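# Pick up the scoop by its handle with nearer arm

## Task

Using the arm whose base starts closer to the scoop, finish with that arm's gripper holding the scoop by its handle: the fingers clamp firmly across the handle, with the handle running across the middle of the finger width, the pads mostly filled by handle, and the pad centre lying between the two ends of the handle. The commanded opening for that gripper must be well below the handle's thickness. The scoop must be motionless and clearly lifted above the table, and only that arm's fingers may be in contact with it. Anything else kept in position solely by the robot at the end does not count as achieved.

## Robot and tools

Robot: two arms, left_arm and right_arm, each a six-joint arm ending in a parallel two-finger gripper. Bases in the scene frame: left_arm at (+0.008, +0.338, 0) m, quat_wxyz (+1.000, 0, 0, -0.006); right_arm at (-0.017, -0.273, 0) m, quat_wxyz (+0.998, 0, 0, -0.069). Compare these with the scoop's starting spot to pick the arm. The names are labels only and do not match image sides.

Scene frame: origin on the table top midway between the arms, +x out over the table, +z up, left_arm on the +y side. All positions are in metres; orientations are quaternions written w first (qw, qx, qy, qz). On the gripper, fingers extend along its +z axis and close along its y axis. end_effector_position is the point between the pads, roughly 1 cm short of the fingertips. The printed hand position may be somewhat off, more so when the arm reaches far. Joint ranges (rad), base to hand: waist -2.618 to 3.054, shoulder 0 to 3.142, elbow 0 to 3.142, wrist pitch -1.571 to 1.571, wrist yaw -1.571 to 1.571, wrist roll -2.094 to 2.094. A wrist camera mount sits on each gripper and can collide too.

Row format (used by every moving tool): 16 numbers, one flat list covering both arms: x, y, z, qw, qx, qy, qz, opening for left_arm, then the same eight for right_arm. x, y, z and the quaternion are an absolute target pose for that gripper's end_effector_position and orientation in the scene frame. opening runs from -1 (closed) to +1 (fully open, 0.094 m); it is an absolute command, not an offset. Always fill both arms even if one stays put; for a still arm resend the exact pose from the latest result and its intended opening. Keep a held orientation by repeating the same quaternion you chose, not the slightly drifted reported one.

execute_actions(actions): a list of actions; each action is a table of up to 15 rows, each row lasting one 1/30 s step, and a short table repeats its final row until 15 steps are done. An empty list just returns state and images. A target more than 0.6 m from the gripper's current position along any gripper axis gets the action refused for both arms; if the first action fails this or any action is malformed, nothing runs. Each step the command is clipped to within 70 mm and 16 degrees of the measured pose, so far goals take several actions, and the arm will not continue beyond its last clipped pose. Position wins over orientation when both cannot be met. Joint friction may leave the hand up to about 31 mm short, and tiny commands may not move it.

move(target, speed, blocking): target is one 16-number row as above (absolute poses). The grippers travel straight lines that finish together, lasting 0.5 to 10 s; longer ones are cut off at 10 s. speed is the top path speed in m/s, 0.002 to 0.5, default 0.25, with turning capped at twice that in rad/s. The opening is applied at the start. Paths ignore obstacles and the other arm; the hand can lag, wander and overshoot the speed near full stretch. Faster contact hits harder, and targets deep past contact press harder. blocking=false returns after 0.5 s while motion continues; then use wait(0) or stop before sending more. The result adds a "move:" line: done, off_target, moving, held or fault, plus limits such as paced (pose clipped) or held (a check blocked steps; the arm may then speed up), and each gripper's distance from its target.

wait(seconds): 0 to 10 s, arms keep their last command; returns early if a running move ends. stop(): brakes a running move; needs braking room, fingers keep moving. zoom_image(camera, region): camera is one of cam_head_left, cam_head_right, cam_high, cam_left_wrist, cam_right_wrist (all 504x504); region is [x0, y0, x1, y1] pixels from the top-left, at most 504 by 504. read_manual(section): only "licences"; moves nothing. finished_scene(scene): ends the given scene after the last command is held and reports success; irreversible.

Results: a state line `left_arm: …` | `right_arm: …` with each gripper's position and quaternion; "Hand target" lines show where the controller now drives each hand; grip_measured gives finger opening on the command scale (last Joint positions value is metres), each reading off by up to about 1 mm. Joint torques include offsets and noise. "pose unreachable" means a clearance check altered or blocked that arm's command. FAULT or OVER-TEMPERATURE FAULT lines mean an arm stopped; MOTOR HOT warns from 75 °C, 90 °C stops the arm for 10 s, 100 °C makes it go limp and drop.

Gripping: to hold, command an opening about 0.03 below grip_measured; smaller differences grip more lightly. Pad force is roughly 50 to 62 N, less on very thin parts. Approach open, centre the pads on the handle across its middle, close, then lift clearly above the table and hold still.

Avoid: knocking or putting anything off the table, dropping or slipping the scoop, fast hard contacts, hard pushes, and arms striking or pressing each other. Occasional outside tugs on a held part or pushes on loose objects may happen, so grip firmly. Long holds heat motors, so do not idle under load longer than needed.

Each tool is called after ">>>" as name(argument=value, ...), one argument or row to a line, values as JSON.

## Session

>>> execute_actions(
  actions=[],
)

Scene clock: 0.00 s.
left_arm: end_effector_position=(+0.4874, +0.2087, +0.1961) grip_measured=+1.000 end_effector_quat_wxyz=(+0.571, -0.131, +0.809, -0.050) | right_arm: end_effector_position=(+0.4230, -0.6240, +0.2103) grip_measured=+1.000 end_effector_quat_wxyz=(+0.633, +0.559, +0.483, -0.232)
Joint positions: left_arm=[-0.406  1.668  1.051  0.224 -0.458 -0.43   0.094] | right_arm=[-0.327  1.995  1.264  0.607  0.74   0.59   0.094]
Joint velocities: left_arm=[-0.002 -0.002 -0.002 -0.007  0.007 -0.022  0.   ] | right_arm=[-0.007  0.002 -0.012  0.022  0.007  0.125  0.   ]
Joint torques (N m, as the arm reports them, + toward a larger angle): no reading
Hand target (left_arm): +0.487, +0.209, +0.196; +0.571, -0.131, +0.809, -0.050
Hand target (right_arm): +0.423, -0.624, +0.210; +0.633, +0.559, +0.483, -0.232

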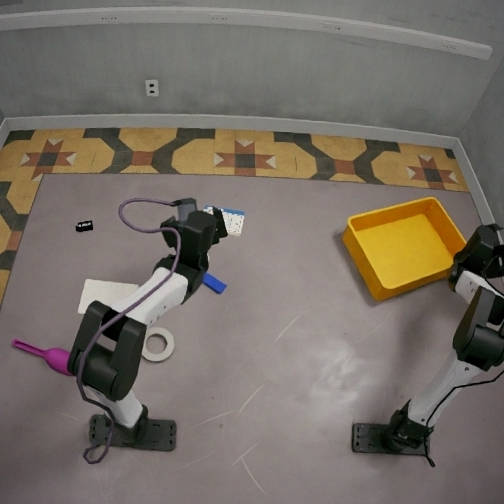

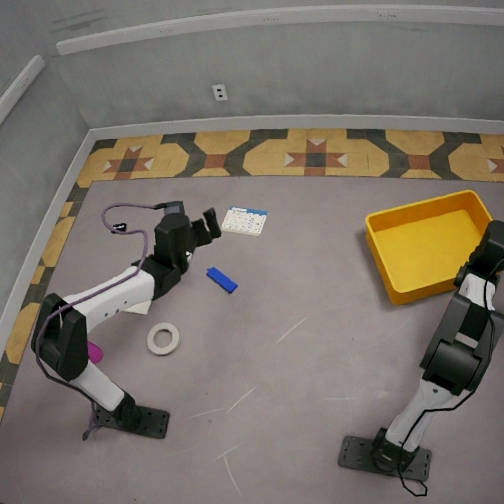

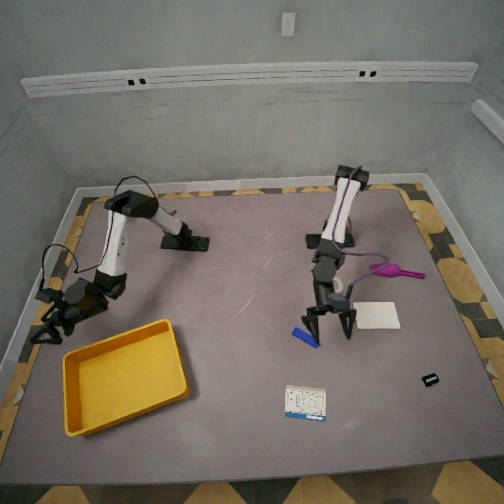

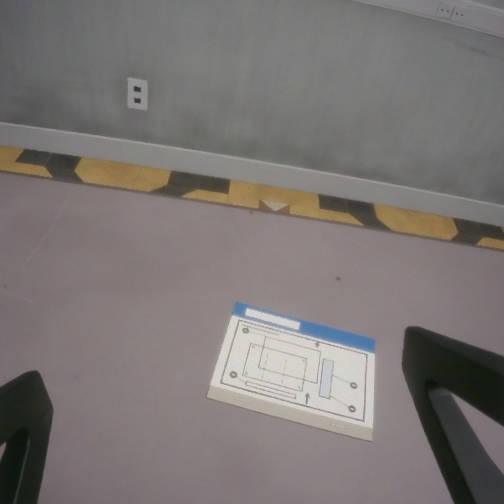

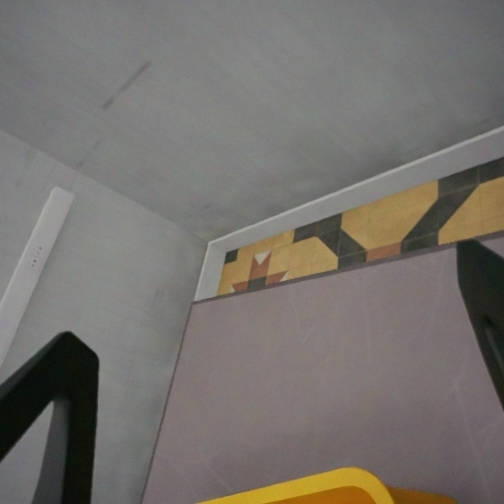

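>>> move(
  target=[0.2,0.58,0.2,0,0.707,0.707,0,1, 0.423,-0.624,0.2103,0.633,0.559,0.483,-0.232,1],
)

Scene clock: 16.57 s.
left_arm: end_effector_position=(+0.2025, +0.5742, +0.2000) grip_measured=+1.000 end_effector_quat_wxyz=(-0.071, +0.592, +0.802, +0.032) | right_arm: end_effector_position=(+0.4230, -0.6240, +0.2103) grip_measured=+1.000 end_effector_quat_wxyz=(+0.633, +0.559, +0.483, -0.232)
Joint positions: left_arm=[ 0.809  1.689  1.722 -1.56  -0.15   2.071  0.094] | right_arm=[-0.327  1.995  1.264  0.607  0.74   0.59   0.094]
Joint velocities: left_arm=[-0.012 -0.002 -0.007 -0.066 -0.051  0.007  0.   ] | right_arm=[ 0.002  0.002  0.002 -0.007 -0.081  0.051  0.   ]
Joint torques (N m, as the arm reports them, + toward a larger angle): left_arm=[ 0.2  -5.37  8.69  0.41 -0.26 -0.02] | right_arm=[ -0.3  -12.39   7.57   2.04   0.18  -0.19]
Hand target (left_arm): +0.201, +0.579, +0.200; -0.079, +0.591, +0.802, +0.028
Hand target (right_arm): +0.423, -0.624, +0.210; +0.633, +0.559, +0.483, -0.232
Off the commanded pose (left_arm): 0.006 m, 19 deg; orientation clipped at the last step of the last action.
Off the commanded pose (right_arm): 0.000 m, 0 deg.
joint sent to its limit (left arm) — the command would take joint 4 (wrist pitch) past its lower limit and joint 6 (wrist roll) past its upper limit, so those joints were sent only as far as their limits.
move: off_target (left_arm); limits=paced

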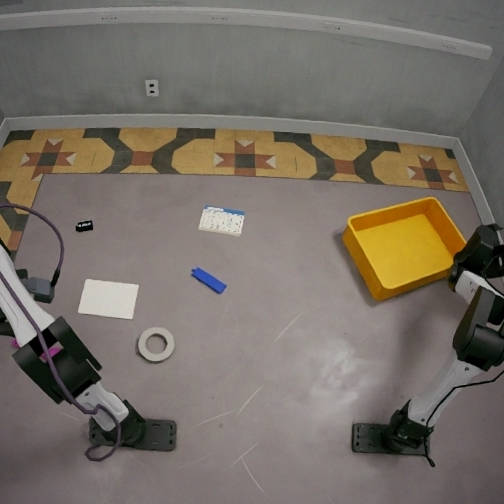

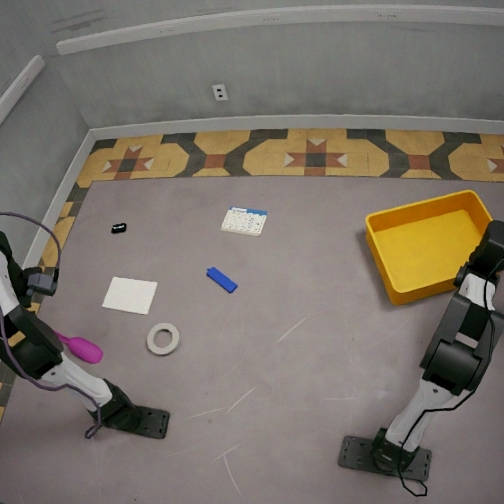

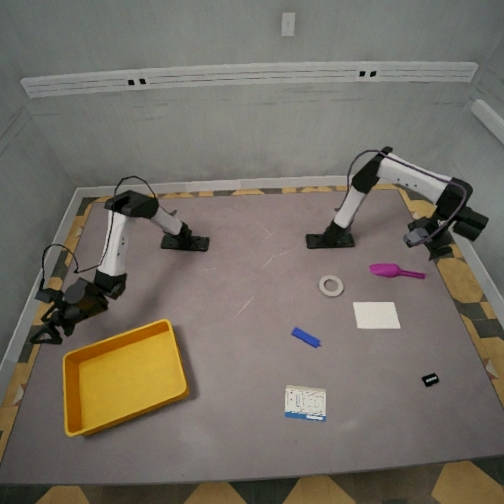

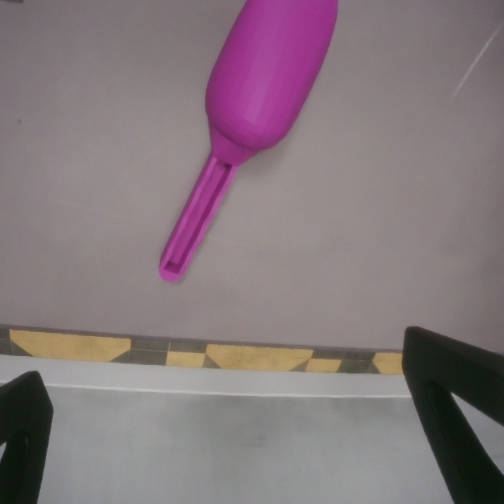

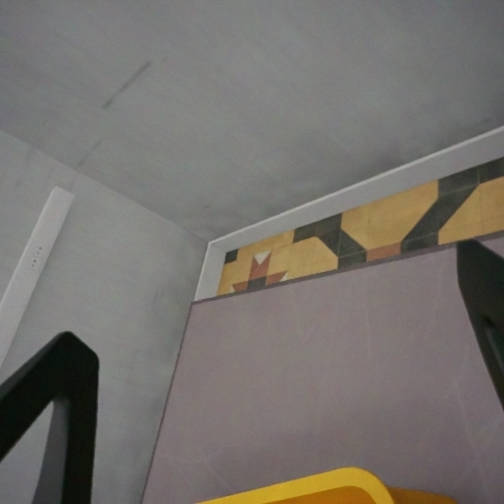

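>>> move(
  target=[0.2,0.5,0.15,0,-0.574,0.819,0,1, 0.423,-0.624,0.2103,0.633,0.559,0.483,-0.232,1],
  speed=0.4,
)

Scene clock: 35.23 s.
left_arm: end_effector_position=(+0.1981, +0.5044, +0.1491) grip_measured=+1.000 end_effector_quat_wxyz=(-0.011, -0.575, +0.818, +0.003) | right_arm: end_effector_position=(+0.4230, -0.6240, +0.2103) grip_measured=+1.000 end_effector_quat_wxyz=(+0.633, +0.559, +0.483, -0.232)
Joint positions: left_arm=[ 0.724  1.519  1.349 -1.423 -0.009 -0.515  0.094] | right_arm=[-0.327  1.995  1.264  0.607  0.74   0.59   0.094]
Joint velocities: left_arm=[-0.012  0.002  0.002 -0.022 -0.037 -0.037  0.   ] | right_arm=[-0.007 -0.002  0.002 -0.037 -0.007 -0.022  0.   ]
Joint torques (N m, as the arm reports them, + toward a larger angle): left_arm=[-1.23 -6.65  5.74  0.61 -0.03 -0.16] | right_arm=[ -0.36 -12.38   7.61   2.04   0.17  -0.19]
Hand target (left_arm): +0.200, +0.500, +0.150; -0.002, -0.574, +0.819, +0.000
Hand target (right_arm): +0.423, -0.624, +0.210; +0.633, +0.559, +0.483, -0.232
Off the commanded pose (left_arm): 0.005 m, 1 deg.
Off the commanded pose (right_arm): 0.000 m, 0 deg.
move: done

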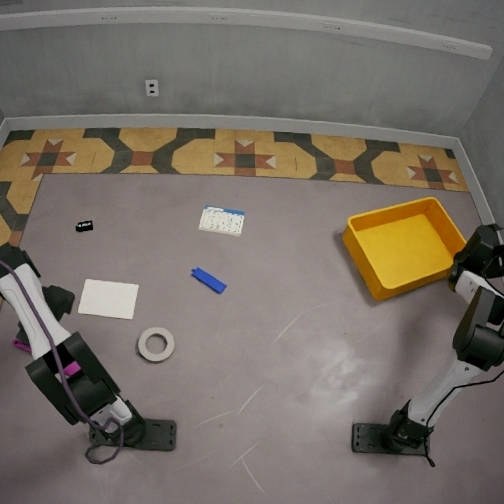

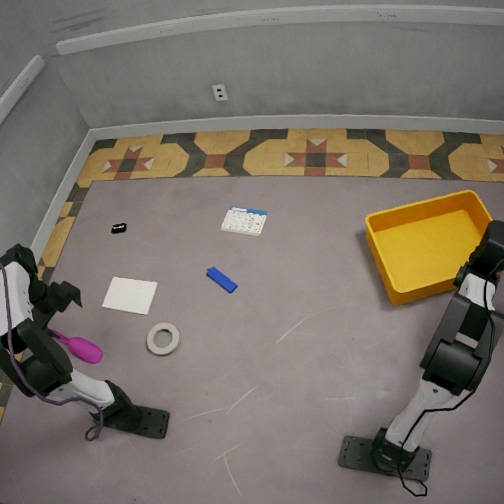

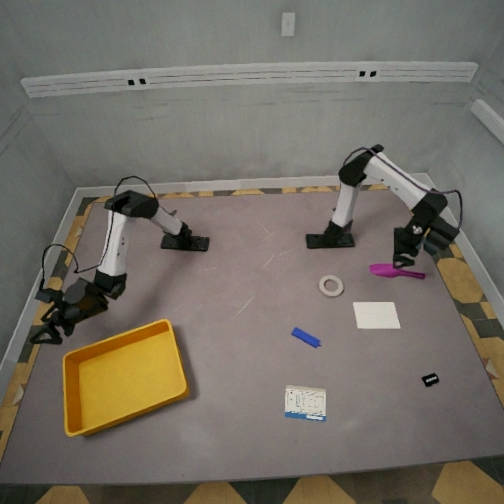

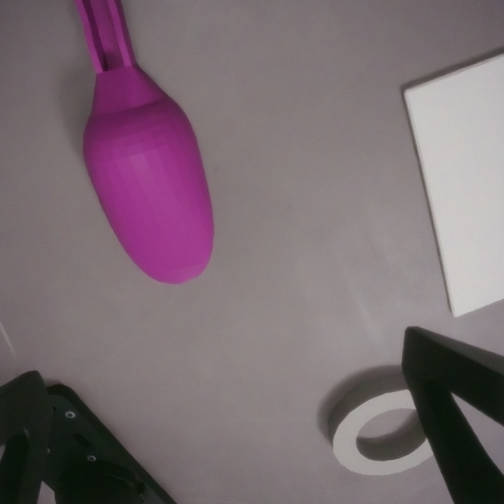

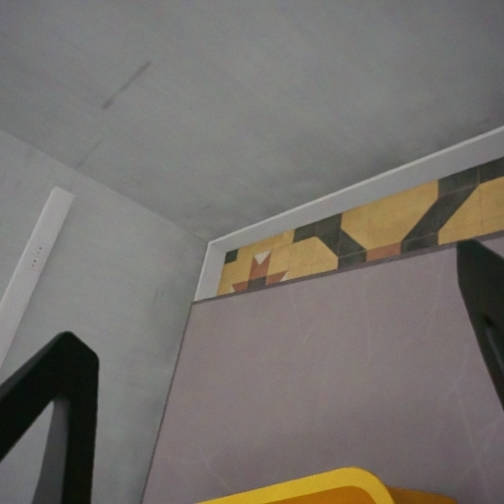

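>>> move(
  target=[0.16,0.55,0.08,0,-0.643,0.766,0,1, 0.423,-0.624,0.2103,0.633,0.559,0.483,-0.232,1],
)

Scene clock: 45.37 s.
left_arm: end_effector_position=(+0.1616, +0.5506, +0.0885) grip_measured=+1.000 end_effector_quat_wxyz=(+0.009, -0.642, +0.767, +0.007) | right_arm: end_effector_position=(+0.4230, -0.6240, +0.2103) grip_measured=+1.000 end_effector_quat_wxyz=(+0.633, +0.559, +0.483, -0.232)
Joint positions: left_arm=[ 0.951  1.526  1.115 -1.138 -0.008 -0.455  0.094] | right_arm=[-0.327  1.995  1.264  0.607  0.74   0.59   0.094]
Joint velocities: left_arm=[-0.022 -0.012 -0.012 -0.007  0.066  0.007  0.   ] | right_arm=[-0.002 -0.002 -0.002 -0.037 -0.066 -0.022  0.   ]
Joint torques (N m, as the arm reports them, + toward a larger angle): left_arm=[ 0.25 -4.07  5.96  0.67 -0.02 -0.01] | right_arm=[ -0.34 -12.36   7.57   2.04   0.19  -0.21]
Hand target (left_arm): +0.160, +0.550, +0.080; +0.000, -0.643, +0.766, -0.000
Hand target (right_arm): +0.423, -0.624, +0.210; +0.633, +0.559, +0.483, -0.232
Off the commanded pose (left_arm): 0.009 m, 1 deg.
Off the commanded pose (right_arm): 0.000 m, 0 deg.
move: done

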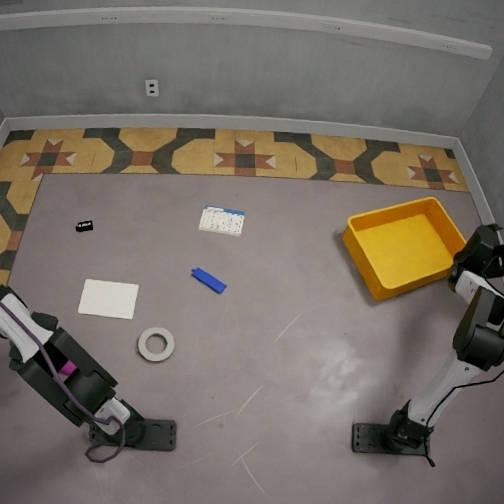

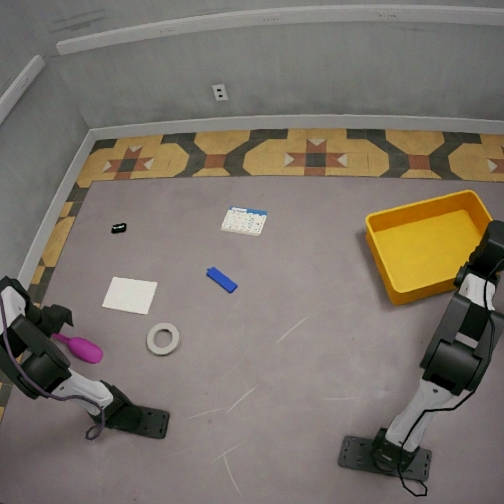

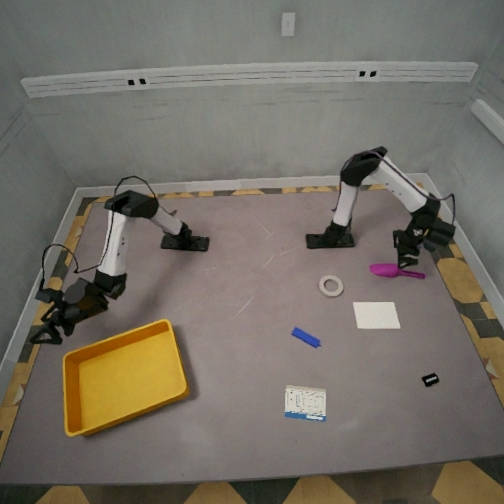

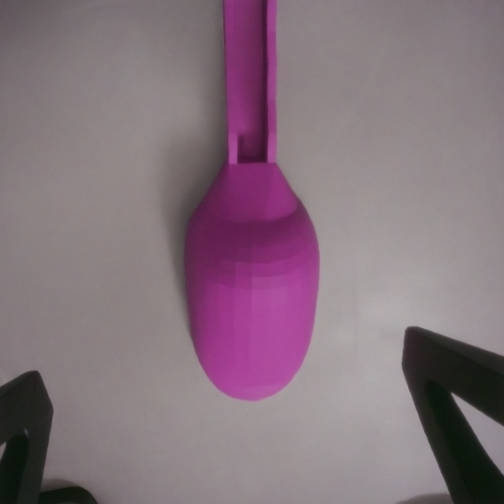

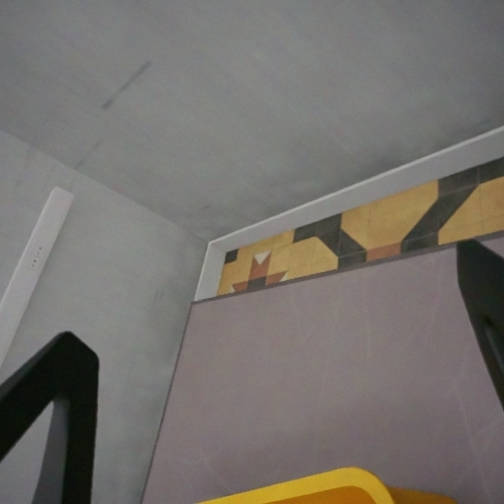

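>>> move(
  target=[0.168,0.578,0.04,0,-0.643,0.766,0,1, 0.423,-0.624,0.2103,0.633,0.559,0.483,-0.232,1],
  speed=0.12,
)

Scene clock: 51.43 s.
left_arm: end_effector_position=(+0.1705, +0.5782, +0.0466) grip_measured=+1.000 end_effector_quat_wxyz=(+0.005, -0.641, +0.767, +0.006) | right_arm: end_effector_position=(+0.4230, -0.6240, +0.2103) grip_measured=+1.000 end_effector_quat_wxyz=(+0.633, +0.559, +0.483, -0.232)
Joint positions: left_arm=[ 0.982  1.68   1.103 -0.981 -0.008 -0.421  0.094] | right_arm=[-0.327  1.995  1.264  0.607  0.74   0.59   0.094]
Joint velocities: left_arm=[ 0.007 -0.012  0.002  0.037 -0.037 -0.066  0.   ] | right_arm=[-0.002  0.007 -0.017  0.022  0.007  0.051  0.   ]
Joint torques (N m, as the arm reports them, + toward a larger angle): left_arm=[ 0.32 -5.62  5.82  0.68 -0.04 -0.01] | right_arm=[ -0.3  -12.35   7.58   2.06   0.17  -0.19]
Hand target (left_arm): +0.168, +0.578, +0.040; -0.000, -0.643, +0.766, +0.000
Hand target (right_arm): +0.423, -0.624, +0.210; +0.633, +0.559, +0.483, -0.232
Off the commanded pose (left_arm): 0.007 m, 1 deg.
Off the commanded pose (right_arm): 0.000 m, 0 deg.
move: done

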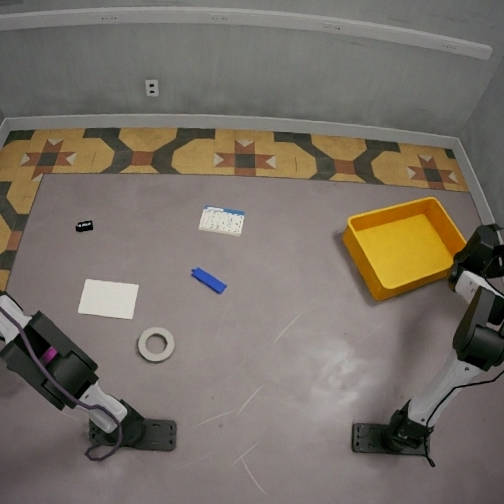

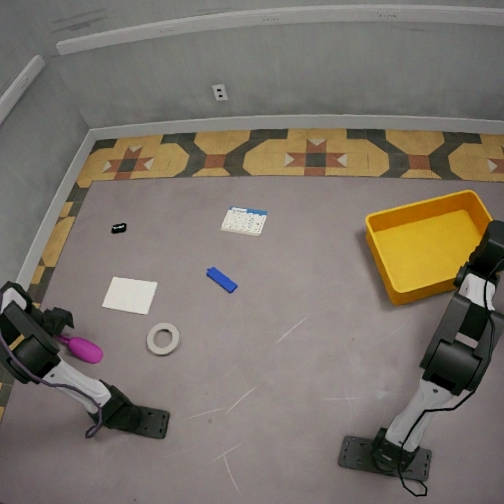

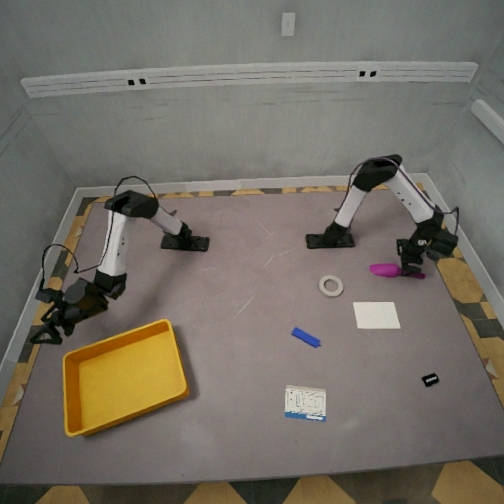

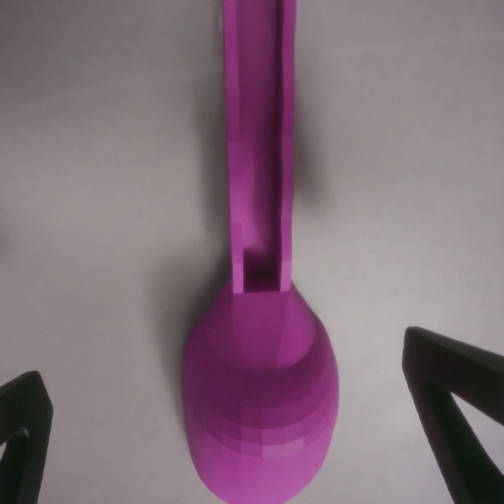

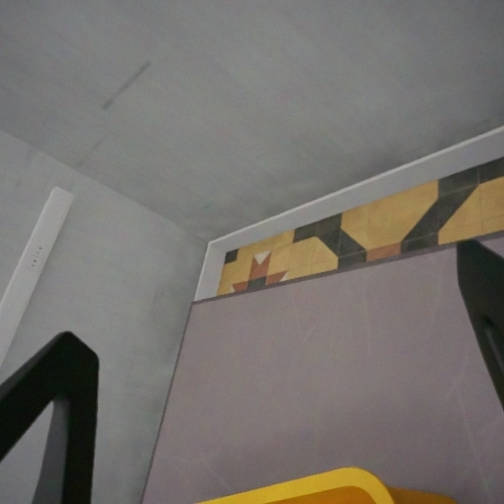

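Go a bit further along the handle and down.

>>> move(
  target=[0.177,0.598,0.012,0,-0.643,0.766,0,1, 0.423,-0.624,0.2103,0.633,0.559,0.483,-0.232,1],
  speed=0.08,
)

Scene clock: 56.80 s.
left_arm: end_effector_position=(+0.1752, +0.5917, +0.0137) grip_measured=+1.000 end_effector_quat_wxyz=(-0.006, -0.641, +0.767, +0.002) | right_arm: end_effector_position=(+0.4230, -0.6240, +0.2103) grip_measured=+1.000 end_effector_quat_wxyz=(+0.633, +0.559, +0.483, -0.232)
Joint positions: left_arm=[ 0.994  1.799  1.103 -0.885 -0.008 -0.409  0.094] | right_arm=[-0.327  1.995  1.264  0.607  0.74   0.59   0.094]
Joint velocities: left_arm=[ 0.007 -0.002 -0.007 -0.022  0.007 -0.066  0.   ] | right_arm=[ 0.007 -0.012  0.002 -0.022 -0.154 -0.037  0.   ]
Joint torques (N m, as the arm reports them, + toward a larger angle): left_arm=[ 0.39 -6.23  7.79  0.61 -0.04 -0.02] | right_arm=[ -0.34 -12.42   7.58   2.04   0.18  -0.17]
Hand target (left_arm): +0.177, +0.598, +0.012; -0.000, -0.643, +0.766, +0.000
Hand target (right_arm): +0.423, -0.624, +0.210; +0.633, +0.559, +0.483, -0.232
Off the commanded pose (left_arm): 0.007 m, 1 deg.
Off the commanded pose (right_arm): 0.000 m, 0 deg.
move: done

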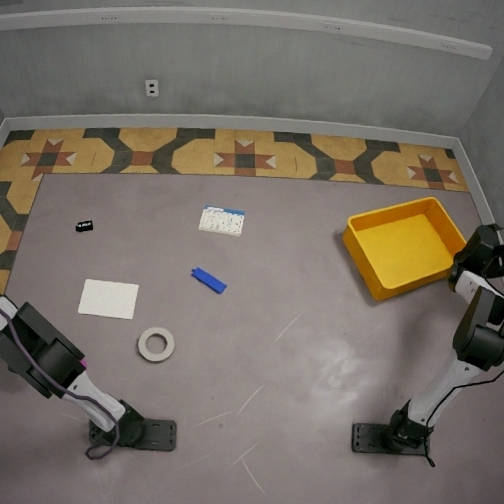

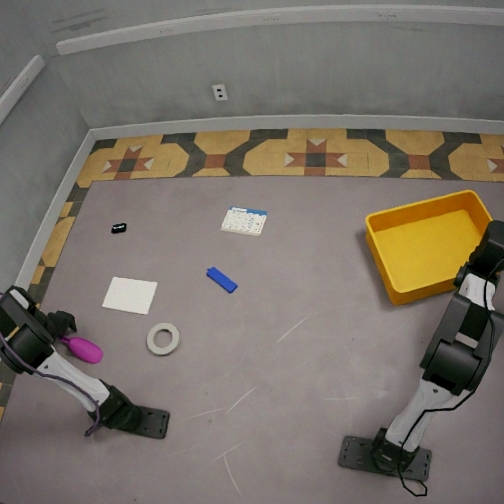

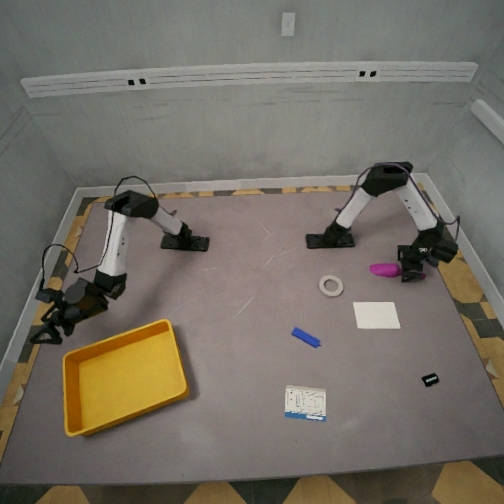

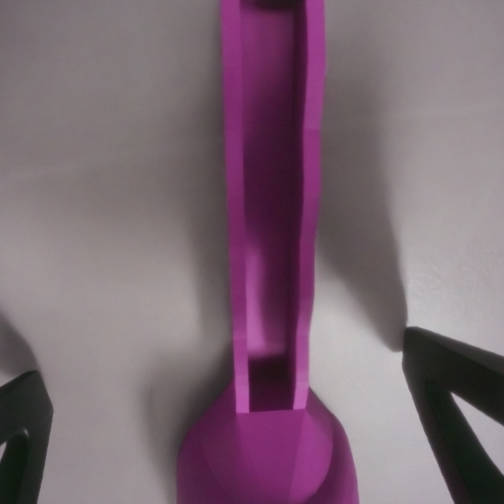

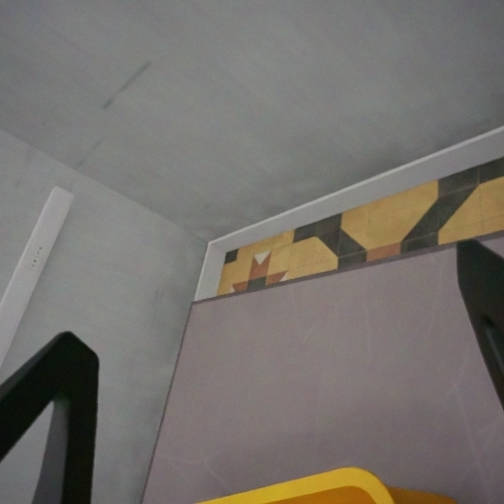

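Tips are at the neck; shift ~4 cm along the handle.

>>> move(
  target=[0.192,0.635,0.014,0,-0.643,0.766,0,1, 0.423,-0.624,0.2103,0.633,0.559,0.483,-0.232,1],
  speed=0.08,
)

Scene clock: 63.90 s.
left_arm: end_effector_position=(+0.1937, +0.6331, +0.0157) grip_measured=+1.000 end_effector_quat_wxyz=(+0.006, -0.641, +0.767, +0.006) | right_arm: end_effector_position=(+0.4230, -0.6240, +0.2103) grip_measured=+1.000 end_effector_quat_wxyz=(+0.633, +0.559, +0.483, -0.232)
Joint positions: left_arm=[ 1.016  1.929  1.285 -0.91  -0.008 -0.388  0.094] | right_arm=[-0.327  1.995  1.264  0.607  0.74   0.59   0.094]
Joint velocities: left_arm=[ 0.002  0.007 -0.017 -0.066 -0.037  0.051  0.   ] | right_arm=[ 0.007  0.007 -0.002 -0.007 -0.037 -0.007  0.   ]
Joint torques (N m, as the arm reports them, + toward a larger angle): left_arm=[ 0.29 -7.33  8.64  0.46 -0.01 -0.02] | right_arm=[ -0.36 -12.42   7.6    2.04   0.19  -0.19]
Hand target (left_arm): +0.192, +0.635, +0.014; +0.000, -0.643, +0.766, +0.000
Hand target (right_arm): +0.423, -0.624, +0.210; +0.633, +0.559, +0.483, -0.232
Off the commanded pose (left_arm): 0.003 m, 1 deg.
Off the commanded pose (right_arm): 0.000 m, 0 deg.
move: done

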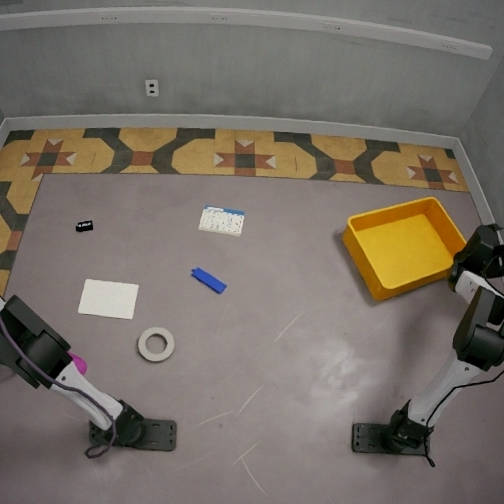

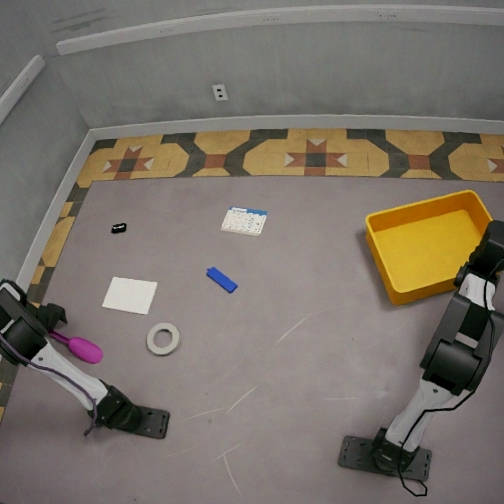

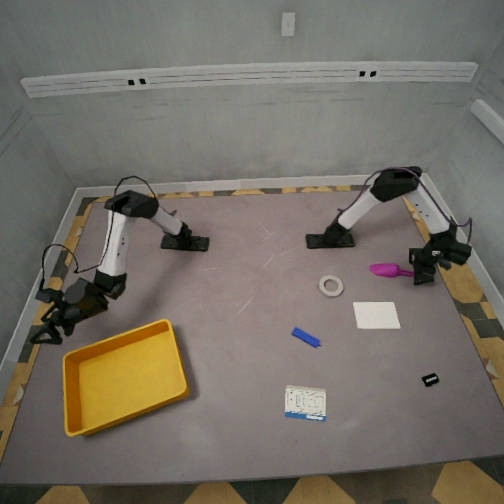

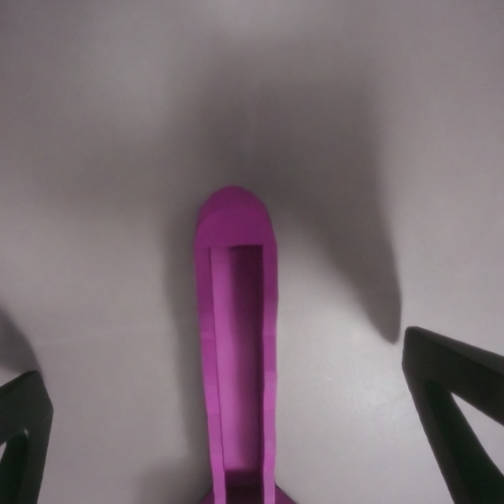

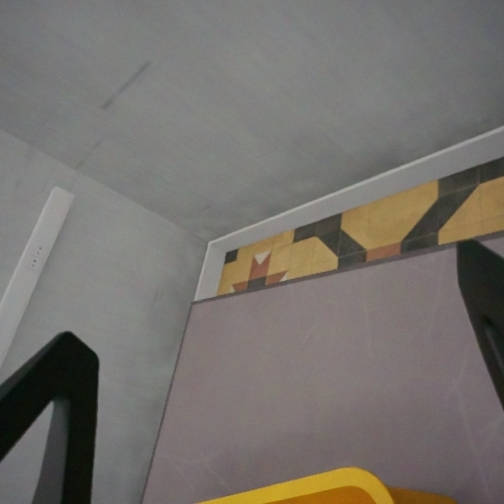

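>>> move(
  target=[0.192,0.635,0.010,0,-0.643,0.766,0,-1, 0.423,-0.624,0.2103,0.633,0.559,0.483,-0.232,1],
  speed=0.05,
)

>>> move(
  target=[0.2,0.58,0.2,0,-0.643,0.766,0,-1, 0.423,-0.624,0.2103,0.633,0.559,0.483,-0.232,1],
  speed=0.2,
)

Scene clock: 77.00 s.
left_arm: end_effector_position=(+0.1931, +0.6319, +0.0157) grip_measured=-0.677 end_effector_quat_wxyz=(+0.004, -0.641, +0.768, +0.005) | right_arm: end_effector_position=(+0.4230, -0.6240, +0.2103) grip_measured=+1.000 end_effector_quat_wxyz=(+0.633, +0.559, +0.483, -0.232)
Joint positions: left_arm=[ 1.016  1.929  1.285 -0.916 -0.007 -0.387  0.015] | right_arm=[-0.327  1.995  1.264  0.607  0.74   0.59   0.094]
Joint velocities: left_arm=[-0.002 -0.002 -0.022 -0.007  0.007 -0.022 -0.002] | right_arm=[ 0.007 -0.002  0.017 -0.007 -0.022 -0.007  0.   ]
Joint torques (N m, as the arm reports them, + toward a larger angle): left_arm=[ 0.32 -6.98  7.63  0.58 -0.04 -0.05] | right_arm=[ -0.39 -12.37   7.63   2.03   0.18  -0.19]
Hand target (left_arm): +0.192, +0.635, +0.010; +0.000, -0.643, +0.766, +0.000
Hand target (right_arm): +0.423, -0.624, +0.210; +0.633, +0.559, +0.483, -0.232
Off the commanded pose (left_arm): 0.007 m, 1 deg.
Off the commanded pose (right_arm): 0.000 m, 0 deg.
move: done

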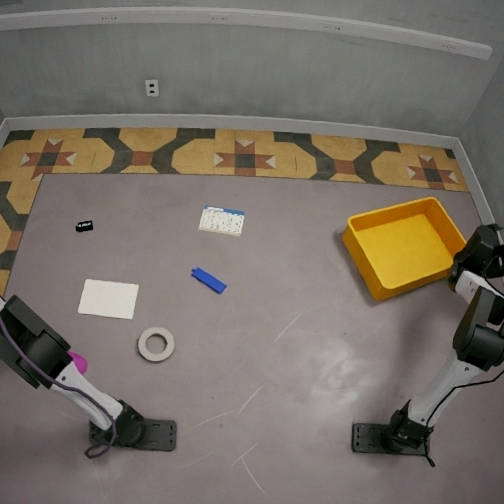

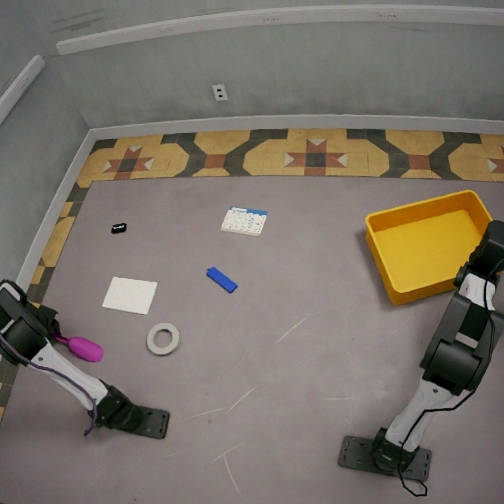

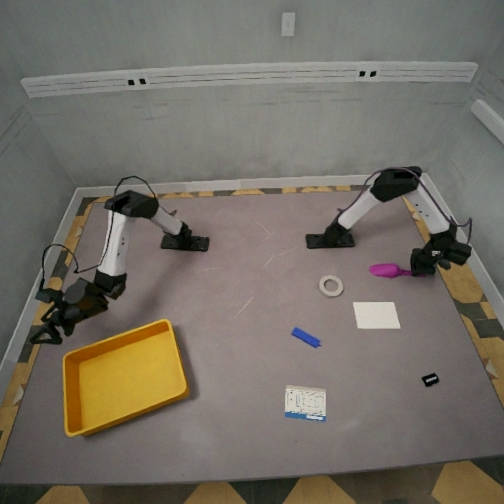

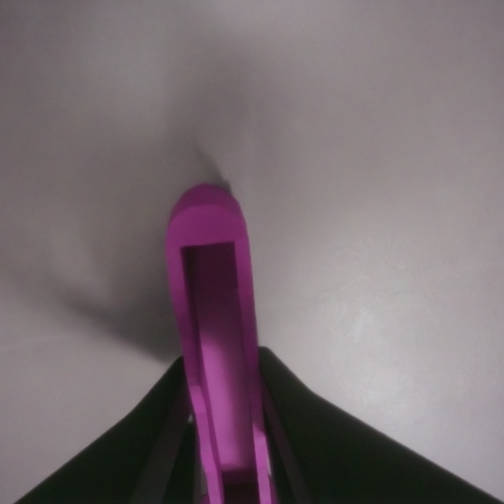

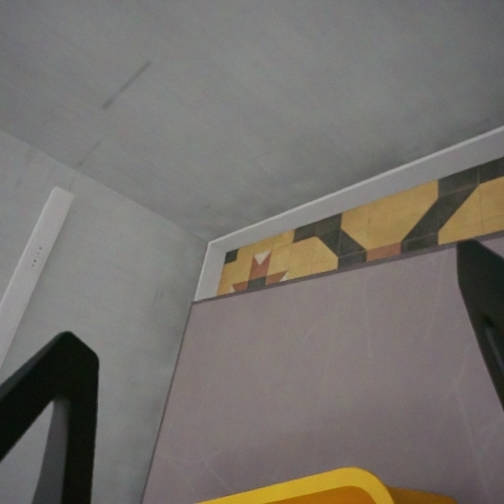

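Scene clock: 78.57 s.
left_arm: end_effector_position=(+0.1977, +0.5848, +0.1920) grip_measured=-0.677 end_effector_quat_wxyz=(+0.013, -0.645, +0.764, +0.007) | right_arm: end_effector_position=(+0.4230, -0.6240, +0.2103) grip_measured=+1.000 end_effector_quat_wxyz=(+0.633, +0.559, +0.483, -0.232)
Joint positions: left_arm=[ 0.922  1.722  1.736 -1.556 -0.007 -0.491  0.015] | right_arm=[-0.327  1.995  1.264  0.607  0.74   0.59   0.094]
Joint velocities: left_arm=[-0.007 -0.012 -0.007 -0.051 -0.037 -0.037 -0.001] | right_arm=[-0.012 -0.012  0.012  0.037 -0.007 -0.066  0.   ]
Joint torques (N m, as the arm reports them, + toward a larger angle): left_arm=[-1.17 -7.83  8.41  0.47 -0.05 -0.19] | right_arm=[ -0.33 -12.39   7.62   2.04   0.16  -0.18]
Hand target (left_arm): +0.200, +0.580, +0.199; +0.020, -0.643, +0.766, +0.004
Hand target (right_arm): +0.423, -0.624, +0.210; +0.633, +0.559, +0.483, -0.232
Off the commanded pose (left_arm): 0.010 m, 2 deg.
Off the commanded pose (right_arm): 0.000 m, 0 deg.
joint sent to its limit (left arm) — the command would take joint 4 (wrist pitch) past its lower limit, so that joint was sent only as far as its limit.
move: done

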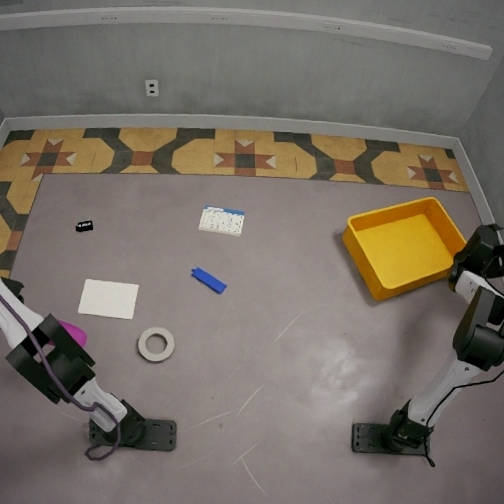

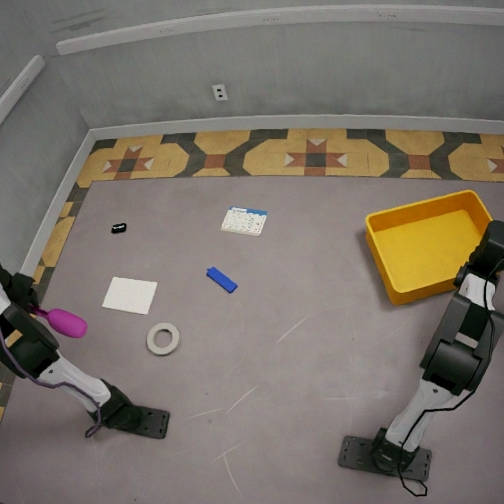

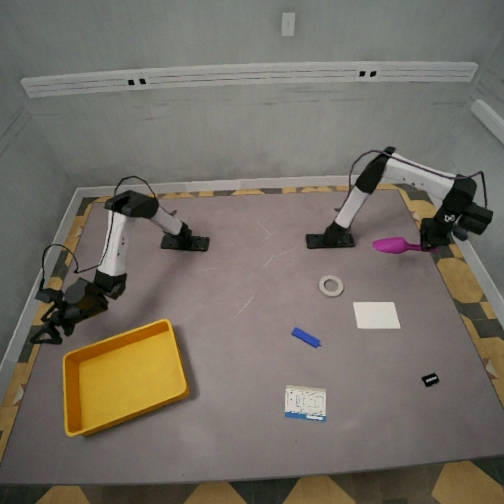

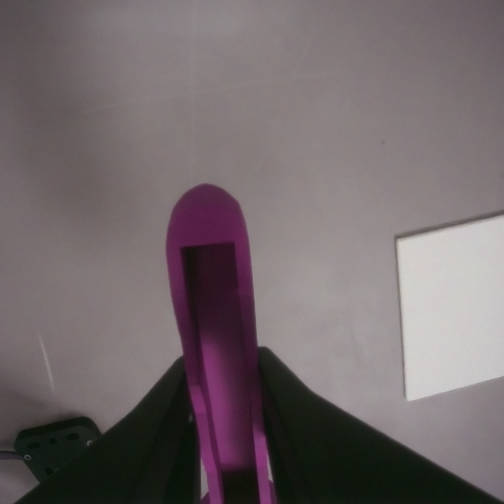

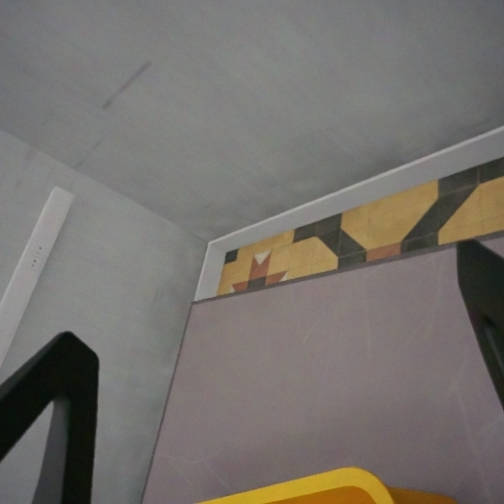

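>>> finished_scene(
  scene=1,
)

The scene is finished: the task was done.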